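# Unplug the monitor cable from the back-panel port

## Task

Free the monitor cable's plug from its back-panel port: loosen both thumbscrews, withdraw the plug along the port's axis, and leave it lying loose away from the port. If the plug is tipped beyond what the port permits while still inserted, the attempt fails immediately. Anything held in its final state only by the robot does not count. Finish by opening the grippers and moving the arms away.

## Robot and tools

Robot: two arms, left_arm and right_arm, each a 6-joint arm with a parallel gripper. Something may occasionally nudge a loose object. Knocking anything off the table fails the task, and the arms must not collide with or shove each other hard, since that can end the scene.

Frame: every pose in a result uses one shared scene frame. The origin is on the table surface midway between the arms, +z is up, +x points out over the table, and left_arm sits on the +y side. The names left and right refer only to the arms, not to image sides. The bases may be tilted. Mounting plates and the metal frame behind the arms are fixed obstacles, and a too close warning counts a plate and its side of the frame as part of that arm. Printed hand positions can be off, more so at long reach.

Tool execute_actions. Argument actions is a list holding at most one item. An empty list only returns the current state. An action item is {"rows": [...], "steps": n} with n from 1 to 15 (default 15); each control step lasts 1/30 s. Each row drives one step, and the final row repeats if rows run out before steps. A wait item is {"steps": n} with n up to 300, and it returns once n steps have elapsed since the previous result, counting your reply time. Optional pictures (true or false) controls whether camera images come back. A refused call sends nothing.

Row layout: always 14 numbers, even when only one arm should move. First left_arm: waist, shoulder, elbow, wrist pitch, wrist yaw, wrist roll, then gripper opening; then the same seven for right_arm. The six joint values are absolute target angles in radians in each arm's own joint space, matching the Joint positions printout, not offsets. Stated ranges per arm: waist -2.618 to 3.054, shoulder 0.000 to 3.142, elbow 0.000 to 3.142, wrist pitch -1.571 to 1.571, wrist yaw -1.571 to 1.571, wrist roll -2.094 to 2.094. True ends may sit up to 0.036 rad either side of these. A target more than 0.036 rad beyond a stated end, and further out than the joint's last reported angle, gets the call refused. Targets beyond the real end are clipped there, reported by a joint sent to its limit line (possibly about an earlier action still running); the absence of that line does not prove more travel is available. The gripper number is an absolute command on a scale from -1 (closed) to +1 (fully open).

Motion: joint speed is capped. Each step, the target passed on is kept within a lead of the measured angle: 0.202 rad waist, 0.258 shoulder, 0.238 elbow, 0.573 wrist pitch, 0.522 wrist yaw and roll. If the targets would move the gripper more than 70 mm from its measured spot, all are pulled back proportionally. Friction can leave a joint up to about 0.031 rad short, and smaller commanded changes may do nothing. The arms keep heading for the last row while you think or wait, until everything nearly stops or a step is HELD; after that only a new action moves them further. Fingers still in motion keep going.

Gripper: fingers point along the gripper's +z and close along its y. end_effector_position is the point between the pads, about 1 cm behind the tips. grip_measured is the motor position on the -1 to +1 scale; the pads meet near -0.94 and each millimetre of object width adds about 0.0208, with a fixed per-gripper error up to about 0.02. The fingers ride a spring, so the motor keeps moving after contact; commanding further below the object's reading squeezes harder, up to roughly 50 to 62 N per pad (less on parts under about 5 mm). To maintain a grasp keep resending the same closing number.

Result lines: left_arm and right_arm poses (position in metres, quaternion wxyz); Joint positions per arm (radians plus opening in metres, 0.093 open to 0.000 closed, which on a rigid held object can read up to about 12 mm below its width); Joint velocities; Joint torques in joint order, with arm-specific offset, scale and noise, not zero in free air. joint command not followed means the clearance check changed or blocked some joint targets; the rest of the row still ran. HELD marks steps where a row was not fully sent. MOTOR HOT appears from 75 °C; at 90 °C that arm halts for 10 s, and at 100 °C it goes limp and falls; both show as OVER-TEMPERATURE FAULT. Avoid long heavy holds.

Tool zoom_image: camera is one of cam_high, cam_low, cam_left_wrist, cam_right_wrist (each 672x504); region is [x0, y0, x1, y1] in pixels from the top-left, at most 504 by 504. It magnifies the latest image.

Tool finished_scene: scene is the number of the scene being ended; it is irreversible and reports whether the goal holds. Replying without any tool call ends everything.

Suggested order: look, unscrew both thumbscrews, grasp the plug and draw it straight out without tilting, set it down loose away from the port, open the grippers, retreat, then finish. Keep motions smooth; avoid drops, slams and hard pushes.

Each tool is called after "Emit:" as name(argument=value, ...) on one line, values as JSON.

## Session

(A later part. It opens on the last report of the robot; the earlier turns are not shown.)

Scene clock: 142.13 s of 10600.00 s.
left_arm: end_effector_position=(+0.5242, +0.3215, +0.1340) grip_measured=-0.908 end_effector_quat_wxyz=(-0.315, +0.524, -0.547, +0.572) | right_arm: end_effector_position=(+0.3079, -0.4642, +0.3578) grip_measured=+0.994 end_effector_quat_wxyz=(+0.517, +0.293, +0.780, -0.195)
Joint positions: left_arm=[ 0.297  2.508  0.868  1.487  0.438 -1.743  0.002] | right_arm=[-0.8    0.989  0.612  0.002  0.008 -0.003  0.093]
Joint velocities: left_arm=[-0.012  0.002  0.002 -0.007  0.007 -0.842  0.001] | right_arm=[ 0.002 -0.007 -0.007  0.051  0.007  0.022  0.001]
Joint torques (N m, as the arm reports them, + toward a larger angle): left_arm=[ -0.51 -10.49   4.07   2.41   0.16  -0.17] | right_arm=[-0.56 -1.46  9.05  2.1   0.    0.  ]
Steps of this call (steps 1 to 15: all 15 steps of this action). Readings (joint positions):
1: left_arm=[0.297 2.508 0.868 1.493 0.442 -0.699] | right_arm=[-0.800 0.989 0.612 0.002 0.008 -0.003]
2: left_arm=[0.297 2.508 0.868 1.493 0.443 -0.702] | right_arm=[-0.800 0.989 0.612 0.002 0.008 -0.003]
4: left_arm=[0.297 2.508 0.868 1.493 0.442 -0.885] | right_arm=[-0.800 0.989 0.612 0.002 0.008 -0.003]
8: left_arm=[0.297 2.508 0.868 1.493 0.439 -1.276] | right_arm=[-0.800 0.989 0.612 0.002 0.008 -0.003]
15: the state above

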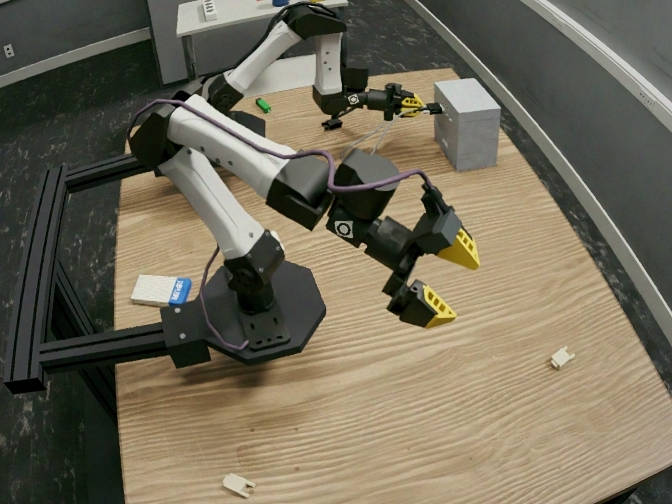

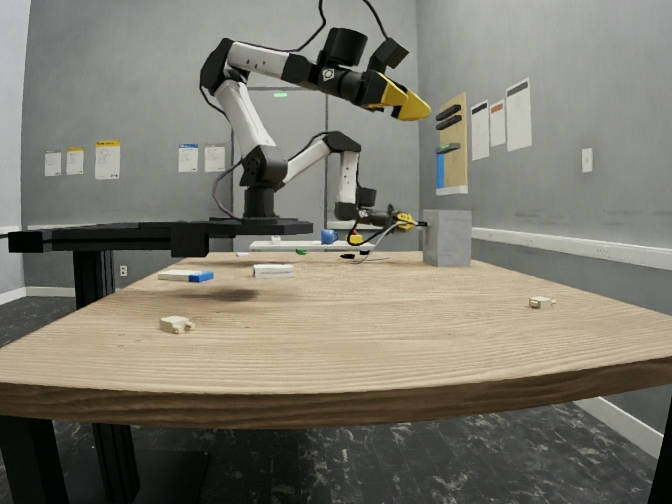

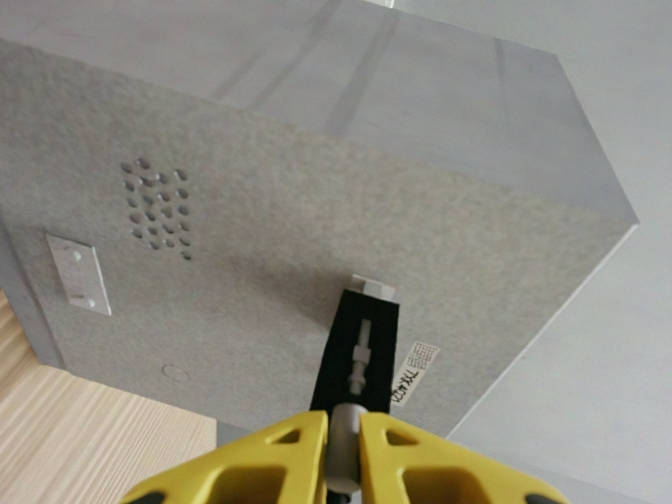

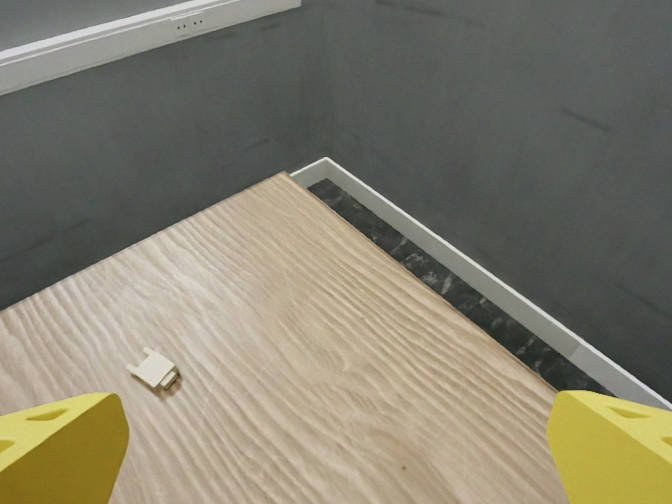

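Screw 2 is held (about 2.3 rad so far). Batching ten strokes.

Emit:
execute_actions(actions=[{"rows":[[0.292,2.505,0.875,1.5,0.45,-1.83,-0.6,-0.8,1,0.6,0,0,0,1],[0.292,2.505,0.875,1.5,0.45,-1.83,-0.6,-0.8,1,0.6,0,0,0,1],[0.292,2.505,0.875,1.5,0.45,-0.45,-0.6,-0.8,1,0.6,0,0,0,1]]}], pictures=false)

Emit:
execute_actions(actions=[{"rows":[[0.292,2.505,0.875,1.5,0.45,-0.66,-0.92,-0.8,1,0.6,0,0,0,1],[0.292,2.505,0.875,1.5,0.45,-0.66,-0.92,-0.8,1,0.6,0,0,0,1],[0.292,2.505,0.875,1.5,0.45,-2.05,-0.92,-0.8,1,0.6,0,0,0,1]]}], pictures=false)

Emit:
execute_actions(actions=[{"rows":[[0.292,2.505,0.875,1.5,0.45,-1.83,-0.6,-0.8,1,0.6,0,0,0,1],[0.292,2.505,0.875,1.5,0.45,-1.83,-0.6,-0.8,1,0.6,0,0,0,1],[0.292,2.505,0.875,1.5,0.45,-0.45,-0.6,-0.8,1,0.6,0,0,0,1]]}], pictures=false)

Emit:
execute_actions(actions=[{"rows":[[0.292,2.505,0.875,1.5,0.45,-0.66,-0.92,-0.8,1,0.6,0,0,0,1],[0.292,2.505,0.875,1.5,0.45,-0.66,-0.92,-0.8,1,0.6,0,0,0,1],[0.292,2.505,0.875,1.5,0.45,-2.05,-0.92,-0.8,1,0.6,0,0,0,1]]}], pictures=false)

Emit:
execute_actions(actions=[{"rows":[[0.292,2.505,0.875,1.5,0.45,-1.83,-0.6,-0.8,1,0.6,0,0,0,1],[0.292,2.505,0.875,1.5,0.45,-1.83,-0.6,-0.8,1,0.6,0,0,0,1],[0.292,2.505,0.875,1.5,0.45,-0.45,-0.6,-0.8,1,0.6,0,0,0,1]]}], pictures=false)

Emit:
execute_actions(actions=[{"rows":[[0.292,2.505,0.875,1.5,0.45,-0.66,-0.92,-0.8,1,0.6,0,0,0,1],[0.292,2.505,0.875,1.5,0.45,-0.66,-0.92,-0.8,1,0.6,0,0,0,1],[0.292,2.505,0.875,1.5,0.45,-2.05,-0.92,-0.8,1,0.6,0,0,0,1]]}], pictures=false)

Emit:
execute_actions(actions=[{"rows":[[0.292,2.505,0.875,1.5,0.45,-1.83,-0.6,-0.8,1,0.6,0,0,0,1],[0.292,2.505,0.875,1.5,0.45,-1.83,-0.6,-0.8,1,0.6,0,0,0,1],[0.292,2.505,0.875,1.5,0.45,-0.45,-0.6,-0.8,1,0.6,0,0,0,1]]}], pictures=false)

Emit:
execute_actions(actions=[{"rows":[[0.292,2.505,0.875,1.5,0.45,-0.66,-0.92,-0.8,1,0.6,0,0,0,1],[0.292,2.505,0.875,1.5,0.45,-0.66,-0.92,-0.8,1,0.6,0,0,0,1],[0.292,2.505,0.875,1.5,0.45,-2.05,-0.92,-0.8,1,0.6,0,0,0,1]]}], pictures=false)

Emit:
execute_actions(actions=[{"rows":[[0.292,2.505,0.875,1.5,0.45,-1.83,-0.6,-0.8,1,0.6,0,0,0,1],[0.292,2.505,0.875,1.5,0.45,-1.83,-0.6,-0.8,1,0.6,0,0,0,1],[0.292,2.505,0.875,1.5,0.45,-0.45,-0.6,-0.8,1,0.6,0,0,0,1]]}], pictures=false)

Emit:
execute_actions(actions=[{"rows":[[0.292,2.505,0.875,1.5,0.45,-0.66,-0.92,-0.8,1,0.6,0,0,0,1],[0.292,2.505,0.875,1.5,0.45,-0.66,-0.92,-0.8,1,0.6,0,0,0,1],[0.292,2.505,0.875,1.5,0.45,-2.05,-0.92,-0.8,1,0.6,0,0,0,1]]}], pictures=false)

Emit:
execute_actions(actions=[{"rows":[[0.292,2.505,0.875,1.5,0.45,-1.83,-0.6,-0.8,1,0.6,0,0,0,1],[0.292,2.505,0.875,1.5,0.45,-1.83,-0.6,-0.8,1,0.6,0,0,0,1],[0.292,2.505,0.875,1.5,0.45,-0.45,-0.6,-0.8,1,0.6,0,0,0,1]]}], pictures=false)

Emit:
execute_actions(actions=[{"rows":[[0.292,2.505,0.875,1.5,0.45,-0.66,-0.92,-0.8,1,0.6,0,0,0,1],[0.292,2.505,0.875,1.5,0.45,-0.66,-0.92,-0.8,1,0.6,0,0,0,1],[0.292,2.505,0.875,1.5,0.45,-2.05,-0.92,-0.8,1,0.6,0,0,0,1]]}], pictures=false)

Emit:
execute_actions(actions=[{"rows":[[0.292,2.505,0.875,1.5,0.45,-1.83,-0.6,-0.8,1,0.6,0,0,0,1],[0.292,2.505,0.875,1.5,0.45,-1.83,-0.6,-0.8,1,0.6,0,0,0,1],[0.292,2.505,0.875,1.5,0.45,-0.45,-0.6,-0.8,1,0.6,0,0,0,1]]}], pictures=false)

Emit:
execute_actions(actions=[{"rows":[[0.292,2.505,0.875,1.5,0.45,-0.66,-0.92,-0.8,1,0.6,0,0,0,1],[0.292,2.505,0.875,1.5,0.45,-0.66,-0.92,-0.8,1,0.6,0,0,0,1],[0.292,2.505,0.875,1.5,0.45,-2.05,-0.92,-0.8,1,0.6,0,0,0,1]]}], pictures=false)

Emit:
execute_actions(actions=[{"rows":[[0.292,2.505,0.875,1.5,0.45,-1.83,-0.6,-0.8,1,0.6,0,0,0,1],[0.292,2.505,0.875,1.5,0.45,-1.83,-0.6,-0.8,1,0.6,0,0,0,1],[0.292,2.505,0.875,1.5,0.45,-0.45,-0.6,-0.8,1,0.6,0,0,0,1]]}], pictures=false)

Emit:
execute_actions(actions=[{"rows":[[0.292,2.505,0.875,1.5,0.45,-0.66,-0.92,-0.8,1,0.6,0,0,0,1],[0.292,2.505,0.875,1.5,0.45,-0.66,-0.92,-0.8,1,0.6,0,0,0,1],[0.292,2.505,0.875,1.5,0.45,-2.05,-0.92,-0.8,1,0.6,0,0,0,1]]}], pictures=false)

Emit:
execute_actions(actions=[{"rows":[[0.292,2.505,0.875,1.5,0.45,-1.83,-0.6,-0.8,1,0.6,0,0,0,1],[0.292,2.505,0.875,1.5,0.45,-1.83,-0.6,-0.8,1,0.6,0,0,0,1],[0.292,2.505,0.875,1.5,0.45,-0.45,-0.6,-0.8,1,0.6,0,0,0,1]]}], pictures=false)

Emit:
execute_actions(actions=[{"rows":[[0.292,2.505,0.875,1.5,0.45,-0.66,-0.92,-0.8,1,0.6,0,0,0,1],[0.292,2.505,0.875,1.5,0.45,-0.66,-0.92,-0.8,1,0.6,0,0,0,1],[0.292,2.505,0.875,1.5,0.45,-2.05,-0.92,-0.8,1,0.6,0,0,0,1]]}], pictures=false)

Emit:
execute_actions(actions=[{"rows":[[0.292,2.505,0.875,1.5,0.45,-1.83,-0.6,-0.8,1,0.6,0,0,0,1],[0.292,2.505,0.875,1.5,0.45,-1.83,-0.6,-0.8,1,0.6,0,0,0,1],[0.292,2.505,0.875,1.5,0.45,-0.45,-0.6,-0.8,1,0.6,0,0,0,1]]}], pictures=false)

Emit:
execute_actions(actions=[{"rows":[[0.292,2.505,0.875,1.5,0.45,-0.66,-0.92,-0.8,1,0.6,0,0,0,1],[0.292,2.505,0.875,1.5,0.45,-0.66,-0.92,-0.8,1,0.6,0,0,0,1],[0.292,2.505,0.875,1.5,0.45,-1.84,-0.92,-0.8,1,0.6,0,0,0,1]]}], pictures=false)

Scene clock: 163.90 s of 10600.00 s.
left_arm: end_effector_position=(+0.5241, +0.3211, +0.1351) grip_measured=-0.602 end_effector_quat_wxyz=(+0.564, -0.170, +0.737, -0.333) | right_arm: end_effector_position=(+0.3079, -0.4642, +0.3578) grip_measured=+0.994 end_effector_quat_wxyz=(+0.517, +0.293, +0.780, -0.195)
Joint positions: left_arm=[ 0.298  2.508  0.868  1.492  0.443 -0.673  0.016] | right_arm=[-0.8    0.989  0.612  0.002  0.008 -0.003  0.093]
Joint velocities: left_arm=[ 0.012  0.002  0.002 -0.037 -0.007  1.385 -0.001] | right_arm=[-0.012 -0.017 -0.022  0.022  0.051  0.051  0.   ]
Joint torques (N m, as the arm reports them, + toward a larger angle): left_arm=[ -0.45 -10.53   3.99   2.32   0.11   0.16] | right_arm=[-0.17 -1.49  8.93  2.05 -0.06 -0.02]
Steps of this call (steps 1 to 30: the robot went on to your last target; steps 31 to 90: nothing new was sent; then 18.27 s passed at rest; steps 91 to 105: all 15 steps of this action). Readings (joint positions):
91: left_arm=[0.298 2.508 0.868 1.483 0.441 -1.866] | right_arm=[-0.800 0.989 0.612 0.002 0.008 -0.003]
92: left_arm=[0.298 2.508 0.868 1.484 0.441 -1.860] | right_arm=[-0.800 0.989 0.612 0.002 0.008 -0.003]
94: left_arm=[0.298 2.508 0.868 1.487 0.441 -1.677] | right_arm=[-0.800 0.989 0.612 0.002 0.008 -0.003]
98: left_arm=[0.298 2.508 0.868 1.489 0.442 -1.278] | right_arm=[-0.800 0.989 0.612 0.002 0.008 -0.003]
105: the state above

Scene clock: 164.40 s of 10600.00 s.
left_arm: end_effector_position=(+0.5241, +0.3216, +0.1342) grip_measured=-0.908 end_effector_quat_wxyz=(-0.293, +0.545, -0.526, +0.584) | right_arm: end_effector_position=(+0.3079, -0.4642, +0.3578) grip_measured=+0.994 end_effector_quat_wxyz=(+0.517, +0.293, +0.780, -0.195)
Joint positions: left_arm=[ 0.298  2.508  0.868  1.488  0.44  -1.821  0.002] | right_arm=[-0.8    0.989  0.612  0.002  0.008 -0.003  0.093]
Joint velocities: left_arm=[-0.002 -0.007  0.017 -0.081  0.007 -1.37   0.   ] | right_arm=[ 0.007  0.002  0.002 -0.037 -0.022 -0.051  0.001]
Joint torques (N m, as the arm reports them, + toward a larger angle): left_arm=[ -0.48 -10.43   3.81   2.44   0.11  -0.17] | right_arm=[-0.14 -1.63  9.14  2.08  0.07 -0.04]
Steps of this call (steps 1 to 15: all 15 steps of this action). Readings (joint positions):
1: left_arm=[0.298 2.508 0.868 1.493 0.443 -0.663] | right_arm=[-0.800 0.989 0.612 0.002 0.008 -0.003]
2: left_arm=[0.298 2.508 0.868 1.493 0.443 -0.663] | right_arm=[-0.800 0.989 0.612 0.002 0.008 -0.003]
4: left_arm=[0.298 2.508 0.868 1.494 0.443 -0.845] | right_arm=[-0.800 0.989 0.612 0.002 0.008 -0.003]
8: left_arm=[0.298 2.508 0.868 1.496 0.440 -1.239] | right_arm=[-0.800 0.989 0.612 0.002 0.008 -0.003]
15: the state above

Scene clock: 164.90 s of 10600.00 s.
left_arm: end_effector_position=(+0.5242, +0.3210, +0.1352) grip_measured=-0.602 end_effector_quat_wxyz=(+0.566, -0.165, +0.738, -0.329) | right_arm: end_effector_position=(+0.3079, -0.4642, +0.3578) grip_measured=+0.994 end_effector_quat_wxyz=(+0.517, +0.293, +0.780, -0.195)
Joint positions: left_arm=[ 0.297  2.508  0.868  1.492  0.442 -0.659  0.016] | right_arm=[-0.8    0.989  0.612  0.002  0.008 -0.003  0.093]
Joint velocities: left_arm=[-0.012 -0.007 -0.002  0.022 -0.007  1.385  0.   ] | right_arm=[-0.017 -0.002 -0.027 -0.081 -0.037  0.022 -0.   ]
Joint torques (N m, as the arm reports them, + toward a larger angle): left_arm=[ -0.43 -10.58   4.01   2.29   0.12   0.12] | right_arm=[-0.45 -1.58  9.06  2.07  0.02 -0.02]
Steps of this call (steps 1 to 15: all 15 steps of this action). Readings (joint positions):
1: left_arm=[0.298 2.508 0.868 1.485 0.440 -1.830] | right_arm=[-0.800 0.989 0.612 0.002 0.008 -0.003]
2: left_arm=[0.298 2.508 0.868 1.485 0.440 -1.830] | right_arm=[-0.800 0.989 0.612 0.002 0.008 -0.003]
4: left_arm=[0.297 2.508 0.868 1.487 0.442 -1.647] | right_arm=[-0.800 0.989 0.612 0.002 0.008 -0.003]
8: left_arm=[0.297 2.508 0.868 1.490 0.442 -1.249] | right_arm=[-0.800 0.989 0.612 0.002 0.008 -0.003]
15: the state above

Scene clock: 165.40 s of 10600.00 s.
left_arm: end_effector_position=(+0.5243, +0.3214, +0.1349) grip_measured=-0.908 end_effector_quat_wxyz=(-0.295, +0.542, -0.527, +0.584) | right_arm: end_effector_position=(+0.3079, -0.4642, +0.3578) grip_measured=+0.994 end_effector_quat_wxyz=(+0.517, +0.293, +0.780, -0.195)
Joint positions: left_arm=[ 0.297  2.508  0.868  1.491  0.44  -1.816  0.002] | right_arm=[-0.8    0.989  0.612  0.002  0.008 -0.003  0.093]
Joint velocities: left_arm=[ 0.012  0.012  0.007 -0.037  0.037 -1.385 -0.   ] | right_arm=[-0.007 -0.012 -0.007  0.066 -0.007  0.022  0.   ]
Joint torques (N m, as the arm reports them, + toward a larger angle): left_arm=[ -0.49 -10.55   4.02   2.39   0.11  -0.2 ] | right_arm=[-0.28 -1.63  9.11  2.08  0.03  0.02]
Steps of this call (steps 1 to 15: all 15 steps of this action). Readings (joint positions):
1: left_arm=[0.297 2.508 0.868 1.493 0.443 -0.650] | right_arm=[-0.800 0.989 0.612 0.002 0.008 -0.003]
2: left_arm=[0.297 2.508 0.868 1.494 0.442 -0.651] | right_arm=[-0.800 0.989 0.612 0.002 0.008 -0.003]
4: left_arm=[0.297 2.508 0.868 1.494 0.442 -0.834] | right_arm=[-0.800 0.989 0.612 0.002 0.008 -0.003]
8: left_arm=[0.297 2.508 0.868 1.497 0.440 -1.228] | right_arm=[-0.800 0.989 0.612 0.002 0.008 -0.003]
15: the state above

Scene clock: 165.90 s of 10600.00 s.
left_arm: end_effector_position=(+0.5242, +0.3210, +0.1351) grip_measured=-0.602 end_effector_quat_wxyz=(+0.566, -0.164, +0.738, -0.328) | right_arm: end_effector_position=(+0.3079, -0.4642, +0.3578) grip_measured=+0.994 end_effector_quat_wxyz=(+0.517, +0.293, +0.780, -0.195)
Joint positions: left_arm=[ 0.297  2.508  0.868  1.492  0.443 -0.657  0.016] | right_arm=[-0.8    0.989  0.612  0.002  0.008 -0.003  0.093]
Joint velocities: left_arm=[-0.007 -0.017  0.007 -0.007  0.022  1.399  0.001] | right_arm=[-0.007 -0.022 -0.022 -0.022  0.066 -0.066  0.   ]
Joint torques (N m, as the arm reports them, + toward a larger angle): left_arm=[ -0.4  -10.5    4.05   2.3    0.1    0.16] | right_arm=[-0.4  -1.47  9.12  2.1   0.06  0.  ]
Steps of this call (steps 1 to 15: all 15 steps of this action). Readings (joint positions):
1: left_arm=[0.297 2.508 0.868 1.487 0.440 -1.825] | right_arm=[-0.800 0.989 0.612 0.002 0.008 -0.003]
2: left_arm=[0.297 2.508 0.868 1.485 0.440 -1.825] | right_arm=[-0.800 0.989 0.612 0.002 0.008 -0.003]
4: left_arm=[0.297 2.508 0.868 1.487 0.442 -1.642] | right_arm=[-0.800 0.989 0.612 0.002 0.008 -0.003]
8: left_arm=[0.297 2.508 0.868 1.490 0.442 -1.244] | right_arm=[-0.800 0.989 0.612 0.002 0.008 -0.003]
15: the state above

Scene clock: 166.40 s of 10600.00 s.
left_arm: end_effector_position=(+0.5244, +0.3215, +0.1354) grip_measured=-0.908 end_effector_quat_wxyz=(-0.296, +0.541, -0.527, +0.584) | right_arm: end_effector_position=(+0.3079, -0.4642, +0.3578) grip_measured=+0.994 end_effector_quat_wxyz=(+0.517, +0.293, +0.780, -0.195)
Joint positions: left_arm=[ 0.297  2.508  0.868  1.493  0.439 -1.815  0.002] | right_arm=[-0.8    0.989  0.612  0.002  0.008 -0.003  0.093]
Joint velocities: left_arm=[ 0.002 -0.007  0.007 -0.037  0.066 -1.414  0.   ] | right_arm=[ 0.017 -0.012  0.017  0.022 -0.022  0.051  0.002]
Joint torques (N m, as the arm reports them, + toward a larger angle): left_arm=[ -0.45 -10.53   3.98   2.34   0.11  -0.19] | right_arm=[-0.61 -1.67  9.31  2.12  0.01 -0.05]
Steps of this call (steps 1 to 15: all 15 steps of this action). Readings (joint positions):
1: left_arm=[0.297 2.508 0.868 1.493 0.443 -0.649] | right_arm=[-0.800 0.989 0.612 0.002 0.008 -0.003]
2: left_arm=[0.297 2.508 0.868 1.493 0.443 -0.650] | right_arm=[-0.800 0.989 0.612 0.002 0.008 -0.003]
4: left_arm=[0.297 2.508 0.868 1.494 0.442 -0.832] | right_arm=[-0.800 0.989 0.612 0.002 0.008 -0.003]
8: left_arm=[0.297 2.508 0.868 1.497 0.441 -1.226] | right_arm=[-0.800 0.989 0.612 0.002 0.008 -0.003]
15: the state above

Scene clock: 166.90 s of 10600.00 s.
left_arm: end_effector_position=(+0.5242, +0.3210, +0.1353) grip_measured=-0.602 end_effector_quat_wxyz=(+0.567, -0.164, +0.738, -0.328) | right_arm: end_effector_position=(+0.3079, -0.4642, +0.3578) grip_measured=+0.994 end_effector_quat_wxyz=(+0.517, +0.293, +0.780, -0.195)
Joint positions: left_arm=[ 0.297  2.508  0.868  1.493  0.442 -0.657  0.016] | right_arm=[-0.8    0.989  0.612  0.002  0.008 -0.003  0.093]
Joint velocities: left_arm=[-0.017 -0.002  0.007  0.037 -0.007  1.399 -0.   ] | right_arm=[-0.007 -0.002 -0.007  0.037 -0.007 -0.007  0.   ]
Joint torques (N m, as the arm reports them, + toward a larger angle): left_arm=[ -0.37 -10.39   3.89   2.34   0.12   0.16] | right_arm=[-0.38 -1.54  9.01  2.05 -0.01 -0.03]
Steps of this call (steps 1 to 15: all 15 steps of this action). Readings (joint positions):
1: left_arm=[0.297 2.508 0.868 1.489 0.438 -1.825] | right_arm=[-0.800 0.989 0.612 0.002 0.008 -0.003]
2: left_arm=[0.297 2.508 0.868 1.487 0.438 -1.825] | right_arm=[-0.800 0.989 0.612 0.002 0.008 -0.003]
4: left_arm=[0.297 2.508 0.868 1.489 0.440 -1.641] | right_arm=[-0.800 0.989 0.612 0.002 0.008 -0.003]
8: left_arm=[0.297 2.508 0.868 1.490 0.441 -1.243] | right_arm=[-0.800 0.989 0.612 0.002 0.008 -0.003]
15: the state above

Scene clock: 167.40 s of 10600.00 s.
left_arm: end_effector_position=(+0.5244, +0.3216, +0.1355) grip_measured=-0.908 end_effector_quat_wxyz=(-0.296, +0.541, -0.527, +0.584) | right_arm: end_effector_position=(+0.3079, -0.4642, +0.3578) grip_measured=+0.994 end_effector_quat_wxyz=(+0.517, +0.293, +0.780, -0.195)
Joint positions: left_arm=[ 0.297  2.508  0.868  1.494  0.439 -1.815  0.002] | right_arm=[-0.8    0.989  0.612  0.002  0.008 -0.003  0.093]
Joint velocities: left_arm=[-0.007  0.002  0.007 -0.095 -0.007 -1.487 -0.   ] | right_arm=[-0.012 -0.002  0.002  0.007 -0.007  0.037  0.   ]
Joint torques (N m, as the arm reports them, + toward a larger angle): left_arm=[ -0.54 -10.5    3.88   2.37   0.12  -0.19] | right_arm=[-0.17 -1.36  8.96  2.1   0.06 -0.07]
Steps of this call (steps 1 to 15: all 15 steps of this action). Readings (joint positions):
1: left_arm=[0.297 2.508 0.868 1.494 0.442 -0.649] | right_arm=[-0.800 0.989 0.612 0.002 0.008 -0.003]
2: left_arm=[0.297 2.508 0.868 1.494 0.442 -0.649] | right_arm=[-0.800 0.989 0.612 0.002 0.008 -0.003]
4: left_arm=[0.297 2.508 0.868 1.494 0.441 -0.832] | right_arm=[-0.800 0.989 0.612 0.002 0.008 -0.003]
8: left_arm=[0.297 2.508 0.868 1.497 0.441 -1.226] | right_arm=[-0.800 0.989 0.612 0.002 0.008 -0.003]
15: the state above

Scene clock: 167.90 s of 10600.00 s.
left_arm: end_effector_position=(+0.5242, +0.3211, +0.1352) grip_measured=-0.602 end_effector_quat_wxyz=(+0.567, -0.164, +0.738, -0.328) | right_arm: end_effector_position=(+0.3079, -0.4642, +0.3578) grip_measured=+0.994 end_effector_quat_wxyz=(+0.517, +0.293, +0.780, -0.195)
Joint positions: left_arm=[ 0.297  2.508  0.868  1.492  0.442 -0.657  0.016] | right_arm=[-0.8    0.989  0.612  0.002  0.008 -0.003  0.093]
Joint velocities: left_arm=[-0.027 -0.007 -0.002  0.022 -0.022  1.37   0.001] | right_arm=[-0.012 -0.002  0.002 -0.037 -0.007 -0.007  0.   ]
Joint torques (N m, as the arm reports them, + toward a larger angle): left_arm=[ -0.4  -10.44   3.99   2.29   0.12   0.11] | right_arm=[-0.06 -1.43  9.06  2.11  0.01 -0.01]
Steps of this call (steps 1 to 15: all 15 steps of this action). Readings (joint positions):
1: left_arm=[0.297 2.508 0.868 1.489 0.438 -1.824] | right_arm=[-0.800 0.989 0.612 0.002 0.008 -0.003]
2: left_arm=[0.297 2.508 0.868 1.486 0.438 -1.824] | right_arm=[-0.800 0.989 0.612 0.002 0.008 -0.003]
4: left_arm=[0.297 2.508 0.868 1.489 0.440 -1.641] | right_arm=[-0.800 0.989 0.612 0.002 0.008 -0.003]
8: left_arm=[0.297 2.508 0.868 1.490 0.441 -1.243] | right_arm=[-0.800 0.989 0.612 0.002 0.008 -0.003]
15: the state above

Scene clock: 168.40 s of 10600.00 s.
left_arm: end_effector_position=(+0.5244, +0.3215, +0.1355) grip_measured=-0.908 end_effector_quat_wxyz=(-0.296, +0.541, -0.527, +0.585) | right_arm: end_effector_position=(+0.3079, -0.4642, +0.3578) grip_measured=+0.994 end_effector_quat_wxyz=(+0.517, +0.293, +0.780, -0.195)
Joint positions: left_arm=[ 0.297  2.508  0.868  1.494  0.44  -1.815  0.002] | right_arm=[-0.8    0.989  0.612  0.002  0.008 -0.003  0.093]
Joint velocities: left_arm=[-0.002 -0.007 -0.012  0.051  0.007 -1.399  0.   ] | right_arm=[ 0.007 -0.002  0.017  0.007 -0.051 -0.037  0.   ]
Joint torques (N m, as the arm reports them, + toward a larger angle): left_arm=[ -0.4  -10.5    3.89   2.32   0.13  -0.23] | right_arm=[-0.29 -1.68  9.13  2.12  0.02 -0.01]
Steps of this call (steps 1 to 15: all 15 steps of this action). Readings (joint positions):
1: left_arm=[0.297 2.508 0.868 1.494 0.442 -0.649] | right_arm=[-0.800 0.989 0.612 0.002 0.008 -0.003]
2: left_arm=[0.297 2.508 0.868 1.494 0.441 -0.649] | right_arm=[-0.800 0.989 0.612 0.002 0.008 -0.003]
4: left_arm=[0.297 2.508 0.868 1.494 0.440 -0.832] | right_arm=[-0.800 0.989 0.612 0.002 0.008 -0.003]
8: left_arm=[0.297 2.508 0.868 1.497 0.440 -1.227] | right_arm=[-0.800 0.989 0.612 0.002 0.008 -0.003]
15: the state above

Scene clock: 168.90 s of 10600.00 s.
left_arm: end_effector_position=(+0.5242, +0.3210, +0.1353) grip_measured=-0.602 end_effector_quat_wxyz=(+0.567, -0.164, +0.738, -0.328) | right_arm: end_effector_position=(+0.3079, -0.4642, +0.3578) grip_measured=+0.994 end_effector_quat_wxyz=(+0.517, +0.293, +0.780, -0.195)
Joint positions: left_arm=[ 0.297  2.508  0.868  1.493  0.442 -0.657  0.016] | right_arm=[-0.8    0.989  0.612  0.002  0.008 -0.003  0.093]
Joint velocities: left_arm=[-0.007  0.002  0.002 -0.022  0.007  1.37  -0.001] | right_arm=[ 0.002 -0.007  0.002 -0.081 -0.081  0.022  0.   ]
Joint torques (N m, as the arm reports them, + toward a larger angle): left_arm=[ -0.57 -10.48   4.     2.31   0.08   0.17] | right_arm=[-0.1  -1.6   9.39  2.1   0.07 -0.05]
Steps of this call (steps 1 to 15: all 15 steps of this action). Readings (joint positions):
1: left_arm=[0.297 2.508 0.868 1.490 0.439 -1.825] | right_arm=[-0.800 0.989 0.612 0.002 0.008 -0.003]
2: left_arm=[0.297 2.508 0.868 1.487 0.439 -1.825] | right_arm=[-0.800 0.989 0.612 0.002 0.008 -0.003]
4: left_arm=[0.297 2.508 0.868 1.489 0.440 -1.642] | right_arm=[-0.800 0.989 0.612 0.002 0.008 -0.003]
8: left_arm=[0.297 2.508 0.868 1.490 0.441 -1.244] | right_arm=[-0.800 0.989 0.612 0.002 0.008 -0.003]
15: the state above

Scene clock: 169.40 s of 10600.00 s.
left_arm: end_effector_position=(+0.5244, +0.3214, +0.1356) grip_measured=-0.907 end_effector_quat_wxyz=(-0.296, +0.541, -0.527, +0.585) | right_arm: end_effector_position=(+0.3079, -0.4642, +0.3578) grip_measured=+0.994 end_effector_quat_wxyz=(+0.517, +0.293, +0.780, -0.195)
Joint positions: left_arm=[ 0.297  2.508  0.868  1.494  0.44  -1.816  0.002] | right_arm=[-0.8    0.989  0.612  0.002  0.008 -0.003  0.093]
Joint velocities: left_arm=[ 0.017 -0.002 -0.007  0.007  0.095 -1.487 -0.   ] | right_arm=[ 0.017 -0.012  0.012  0.022 -0.081  0.007 -0.001]
Joint torques (N m, as the arm reports them, + toward a larger angle): left_arm=[ -0.5  -10.37   4.05   2.37   0.1   -0.16] | right_arm=[-0.31 -1.51  9.19  2.03 -0.04  0.01]
Steps of this call (steps 1 to 15: all 15 steps of this action). Readings (joint positions):
1: left_arm=[0.297 2.508 0.868 1.493 0.442 -0.649] | right_arm=[-0.800 0.989 0.612 0.002 0.008 -0.003]
2: left_arm=[0.297 2.508 0.868 1.493 0.441 -0.650] | right_arm=[-0.800 0.989 0.612 0.002 0.008 -0.003]
4: left_arm=[0.297 2.508 0.868 1.494 0.440 -0.832] | right_arm=[-0.800 0.989 0.612 0.002 0.008 -0.003]
8: left_arm=[0.297 2.508 0.868 1.497 0.440 -1.227] | right_arm=[-0.800 0.989 0.612 0.002 0.008 -0.003]
15: the state above

Scene clock: 169.90 s of 10600.00 s.
left_arm: end_effector_position=(+0.5242, +0.3210, +0.1352) grip_measured=-0.602 end_effector_quat_wxyz=(+0.566, -0.164, +0.738, -0.328) | right_arm: end_effector_position=(+0.3079, -0.4642, +0.3578) grip_measured=+0.994 end_effector_quat_wxyz=(+0.517, +0.293, +0.780, -0.195)
Joint positions: left_arm=[ 0.297  2.508  0.868  1.492  0.442 -0.658  0.016] | right_arm=[-0.8    0.989  0.612  0.002  0.008 -0.003  0.093]
Joint velocities: left_arm=[ 0.002 -0.007 -0.012  0.007  0.051  1.311  0.001] | right_arm=[-0.007  0.012 -0.002 -0.066  0.066 -0.051  0.   ]
Joint torques (N m, as the arm reports them, + toward a larger angle): left_arm=[ -0.53 -10.54   4.06   2.27   0.11   0.12] | right_arm=[-0.64 -1.82  9.25  2.1   0.   -0.03]
Steps of this call (steps 1 to 15: all 15 steps of this action). Readings (joint positions):
1: left_arm=[0.297 2.508 0.868 1.490 0.439 -1.825] | right_arm=[-0.800 0.989 0.612 0.002 0.008 -0.003]
2: left_arm=[0.297 2.508 0.868 1.487 0.439 -1.825] | right_arm=[-0.800 0.989 0.612 0.002 0.008 -0.003]
4: left_arm=[0.297 2.508 0.868 1.489 0.440 -1.643] | right_arm=[-0.800 0.989 0.612 0.002 0.008 -0.003]
8: left_arm=[0.297 2.508 0.868 1.490 0.441 -1.244] | right_arm=[-0.800 0.989 0.612 0.002 0.008 -0.003]
15: the state above

Scene clock: 170.40 s of 10600.00 s.
left_arm: end_effector_position=(+0.5243, +0.3213, +0.1357) grip_measured=-0.907 end_effector_quat_wxyz=(-0.295, +0.541, -0.527, +0.585) | right_arm: end_effector_position=(+0.3079, -0.4642, +0.3578) grip_measured=+0.994 end_effector_quat_wxyz=(+0.517, +0.293, +0.780, -0.195)
Joint positions: left_arm=[ 0.297  2.508  0.868  1.495  0.441 -1.817  0.002] | right_arm=[-0.8    0.989  0.612  0.002  0.008 -0.003  0.093]
Joint velocities: left_arm=[-0.002 -0.002 -0.012 -0.081 -0.022 -1.37  -0.001] | right_arm=[-0.022 -0.012 -0.007 -0.007  0.095  0.007 -0.001]
Joint torques (N m, as the arm reports them, + toward a larger angle): left_arm=[ -0.47 -10.48   3.96   2.36   0.11  -0.18] | right_arm=[-0.31 -1.55  9.32  2.05  0.02 -0.02]
Steps of this call (steps 1 to 15: all 15 steps of this action). Readings (joint positions):
1: left_arm=[0.297 2.508 0.868 1.493 0.442 -0.649] | right_arm=[-0.800 0.989 0.612 0.002 0.008 -0.003]
2: left_arm=[0.297 2.508 0.868 1.493 0.441 -0.650] | right_arm=[-0.800 0.989 0.612 0.002 0.008 -0.003]
4: left_arm=[0.297 2.508 0.868 1.493 0.440 -0.832] | right_arm=[-0.800 0.989 0.612 0.002 0.008 -0.003]
8: left_arm=[0.297 2.508 0.868 1.497 0.440 -1.228] | right_arm=[-0.800 0.989 0.612 0.002 0.008 -0.003]
15: the state above

Scene clock: 170.90 s of 10600.00 s.
left_arm: end_effector_position=(+0.5242, +0.3210, +0.1352) grip_measured=-0.602 end_effector_quat_wxyz=(+0.566, -0.164, +0.738, -0.328) | right_arm: end_effector_position=(+0.3079, -0.4642, +0.3578) grip_measured=+0.994 end_effector_quat_wxyz=(+0.517, +0.293, +0.780, -0.195)
Joint positions: left_arm=[ 0.297  2.508  0.868  1.492  0.442 -0.658  0.016] | right_arm=[-0.8    0.989  0.612  0.002  0.008 -0.003  0.093]
Joint velocities: left_arm=[-0.007  0.017  0.002  0.022  0.007  1.37   0.   ] | right_arm=[ 0.002 -0.007  0.002 -0.037  0.022 -0.051  0.001]
Joint torques (N m, as the arm reports them, + toward a larger angle): left_arm=[ -0.53 -10.61   3.85   2.32   0.09   0.11] | right_arm=[-0.42 -1.48  9.24  2.15 -0.01 -0.01]
Steps of this call (steps 1 to 15: all 15 steps of this action). Readings (joint positions):
1: left_arm=[0.297 2.508 0.868 1.491 0.440 -1.826] | right_arm=[-0.800 0.989 0.612 0.002 0.008 -0.003]
2: left_arm=[0.297 2.508 0.868 1.488 0.440 -1.826] | right_arm=[-0.800 0.989 0.612 0.002 0.008 -0.003]
4: left_arm=[0.297 2.508 0.868 1.489 0.442 -1.643] | right_arm=[-0.800 0.989 0.612 0.002 0.008 -0.003]
8: left_arm=[0.297 2.508 0.868 1.490 0.442 -1.245] | right_arm=[-0.800 0.989 0.612 0.002 0.008 -0.003]
15: the state above

Scene clock: 171.40 s of 10600.00 s.
left_arm: end_effector_position=(+0.5243, +0.3211, +0.1358) grip_measured=-0.907 end_effector_quat_wxyz=(-0.295, +0.541, -0.527, +0.585) | right_arm: end_effector_position=(+0.3079, -0.4642, +0.3578) grip_measured=+0.994 end_effector_quat_wxyz=(+0.517, +0.293, +0.780, -0.195)
Joint positions: left_arm=[ 0.297  2.508  0.868  1.495  0.442 -1.817  0.002] | right_arm=[-0.8    0.989  0.612  0.002  0.008 -0.003  0.093]
Joint velocities: left_arm=[ 0.022 -0.012 -0.007  0.007  0.037 -1.443 -0.001] | right_arm=[ 0.007 -0.002  0.007 -0.037 -0.037 -0.022 -0.   ]
Joint torques (N m, as the arm reports them, + toward a larger angle): left_arm=[ -0.33 -10.49   3.78   2.31   0.1   -0.13] | right_arm=[-0.3  -1.48  8.95  2.08  0.    0.03]
Steps of this call (steps 1 to 15: all 15 steps of this action). Readings (joint positions):
1: left_arm=[0.297 2.508 0.868 1.493 0.443 -0.649] | right_arm=[-0.800 0.989 0.612 0.002 0.008 -0.003]
2: left_arm=[0.297 2.508 0.868 1.493 0.441 -0.650] | right_arm=[-0.800 0.989 0.612 0.002 0.008 -0.003]
4: left_arm=[0.297 2.508 0.868 1.493 0.440 -0.833] | right_arm=[-0.800 0.989 0.612 0.002 0.008 -0.003]
8: left_arm=[0.297 2.508 0.868 1.498 0.441 -1.228] | right_arm=[-0.800 0.989 0.612 0.002 0.008 -0.003]
15: the state above

Scene clock: 171.90 s of 10600.00 s.
left_arm: end_effector_position=(+0.5242, +0.3210, +0.1351) grip_measured=-0.602 end_effector_quat_wxyz=(+0.566, -0.164, +0.738, -0.328) | right_arm: end_effector_position=(+0.3079, -0.4642, +0.3578) grip_measured=+0.994 end_effector_quat_wxyz=(+0.517, +0.293, +0.780, -0.195)
Joint positions: left_arm=[ 0.297  2.508  0.868  1.492  0.443 -0.658  0.016] | right_arm=[-0.8    0.989  0.612  0.002  0.008 -0.003  0.093]
Joint velocities: left_arm=[-0.012 -0.007 -0.002  0.037 -0.007  1.311  0.   ] | right_arm=[ 0.017  0.007 -0.012 -0.022 -0.037  0.022  0.001]
Joint torques (N m, as the arm reports them, + toward a larger angle): left_arm=[ -0.54 -10.66   3.93   2.28   0.05   0.13] | right_arm=[-0.45 -1.68  9.2   2.11  0.01 -0.02]
Steps of this call (steps 1 to 15: all 15 steps of this action). Readings (joint positions):
1: left_arm=[0.297 2.508 0.868 1.491 0.441 -1.826] | right_arm=[-0.800 0.989 0.612 0.002 0.008 -0.003]
2: left_arm=[0.297 2.508 0.868 1.488 0.441 -1.826] | right_arm=[-0.800 0.989 0.612 0.002 0.008 -0.003]
4: left_arm=[0.297 2.508 0.868 1.489 0.442 -1.643] | right_arm=[-0.800 0.989 0.612 0.002 0.008 -0.003]
8: left_arm=[0.297 2.508 0.868 1.490 0.442 -1.245] | right_arm=[-0.800 0.989 0.612 0.002 0.008 -0.003]
15: the state above

Scene clock: 172.40 s of 10600.00 s.
left_arm: end_effector_position=(+0.5243, +0.3211, +0.1358) grip_measured=-0.907 end_effector_quat_wxyz=(-0.295, +0.541, -0.527, +0.586) | right_arm: end_effector_position=(+0.3079, -0.4642, +0.3578) grip_measured=+0.994 end_effector_quat_wxyz=(+0.517, +0.293, +0.780, -0.195)
Joint positions: left_arm=[ 0.297  2.508  0.868  1.495  0.442 -1.817  0.002] | right_arm=[-0.8    0.989  0.612  0.002  0.008 -0.003  0.093]
Joint velocities: left_arm=[-0.002  0.007 -0.002  0.007 -0.051 -1.458  0.   ] | right_arm=[-0.012 -0.012 -0.002  0.007 -0.037  0.051 -0.001]
Joint torques (N m, as the arm reports them, + toward a larger angle): left_arm=[ -0.44 -10.47   4.06   2.32   0.06  -0.15] | right_arm=[-0.21 -1.47  9.26  2.07  0.01 -0.04]
Steps of this call (steps 1 to 15: all 15 steps of this action). Readings (joint positions):
1: left_arm=[0.297 2.508 0.868 1.493 0.443 -0.649] | right_arm=[-0.800 0.989 0.612 0.002 0.008 -0.003]
2: left_arm=[0.297 2.508 0.868 1.493 0.441 -0.650] | right_arm=[-0.800 0.989 0.612 0.002 0.008 -0.003]
4: left_arm=[0.297 2.508 0.868 1.493 0.440 -0.833] | right_arm=[-0.800 0.989 0.612 0.002 0.008 -0.003]
8: left_arm=[0.297 2.508 0.868 1.498 0.441 -1.228] | right_arm=[-0.800 0.989 0.612 0.002 0.008 -0.003]
15: the state above

Scene clock: 172.90 s of 10600.00 s.
left_arm: end_effector_position=(+0.5242, +0.3210, +0.1352) grip_measured=-0.602 end_effector_quat_wxyz=(+0.566, -0.164, +0.738, -0.328) | right_arm: end_effector_position=(+0.3079, -0.4642, +0.3578) grip_measured=+0.994 end_effector_quat_wxyz=(+0.517, +0.293, +0.780, -0.195)
Joint positions: left_arm=[ 0.297  2.508  0.868  1.492  0.443 -0.658  0.016] | right_arm=[-0.8    0.989  0.612  0.002  0.008 -0.003  0.093]
Joint velocities: left_arm=[-0.002 -0.012 -0.002  0.007 -0.022  1.297 -0.001] | right_arm=[-0.012 -0.012 -0.002  0.007  0.066 -0.051  0.   ]
Joint torques (N m, as the arm reports them, + toward a larger angle): left_arm=[ -0.37 -10.5    3.98   2.32   0.11   0.1 ] | right_arm=[-0.33 -1.64  8.88  2.12  0.07 -0.07]
Steps of this call (steps 1 to 15: all 15 steps of this action). Readings (joint positions):
1: left_arm=[0.297 2.508 0.868 1.492 0.441 -1.826] | right_arm=[-0.800 0.989 0.612 0.002 0.008 -0.003]
2: left_arm=[0.297 2.508 0.868 1.488 0.441 -1.826] | right_arm=[-0.800 0.989 0.612 0.002 0.008 -0.003]
4: left_arm=[0.297 2.508 0.868 1.489 0.442 -1.643] | right_arm=[-0.800 0.989 0.612 0.002 0.008 -0.003]
8: left_arm=[0.297 2.508 0.868 1.490 0.442 -1.245] | right_arm=[-0.800 0.989 0.612 0.002 0.008 -0.003]
15: the state above

Scene clock: 173.40 s of 10600.00 s.
left_arm: end_effector_position=(+0.5244, +0.3213, +0.1362) grip_measured=-0.907 end_effector_quat_wxyz=(-0.333, +0.505, -0.560, +0.565) | right_arm: end_effector_position=(+0.3079, -0.4642, +0.3578) grip_measured=+0.994 end_effector_quat_wxyz=(+0.517, +0.293, +0.780, -0.195)
Joint positions: left_arm=[ 0.297  2.508  0.868  1.497  0.441 -1.688  0.002] | right_arm=[-0.8    0.989  0.612  0.002  0.008 -0.003  0.093]
Joint velocities: left_arm=[-0.012  0.012 -0.007 -0.037 -0.051 -0.872 -0.   ] | right_arm=[-0.007 -0.012  0.002 -0.051 -0.022 -0.051  0.001]
Joint torques (N m, as the arm reports them, + toward a larger angle): left_arm=[ -0.43 -10.46   4.1    2.33   0.07  -0.18] | right_arm=[-0.34 -1.53  9.16  2.15 -0.01 -0.01]
Steps of this call (steps 1 to 15: all 15 steps of this action). Readings (joint positions):
1: left_arm=[0.297 2.508 0.868 1.493 0.443 -0.649] | right_arm=[-0.800 0.989 0.612 0.002 0.008 -0.003]
2: left_arm=[0.297 2.508 0.868 1.493 0.442 -0.650] | right_arm=[-0.800 0.989 0.612 0.002 0.008 -0.003]
4: left_arm=[0.297 2.508 0.868 1.493 0.441 -0.833] | right_arm=[-0.800 0.989 0.612 0.002 0.008 -0.003]
8: left_arm=[0.297 2.508 0.868 1.498 0.442 -1.228] | right_arm=[-0.800 0.989 0.612 0.002 0.008 -0.003]
15: the state above


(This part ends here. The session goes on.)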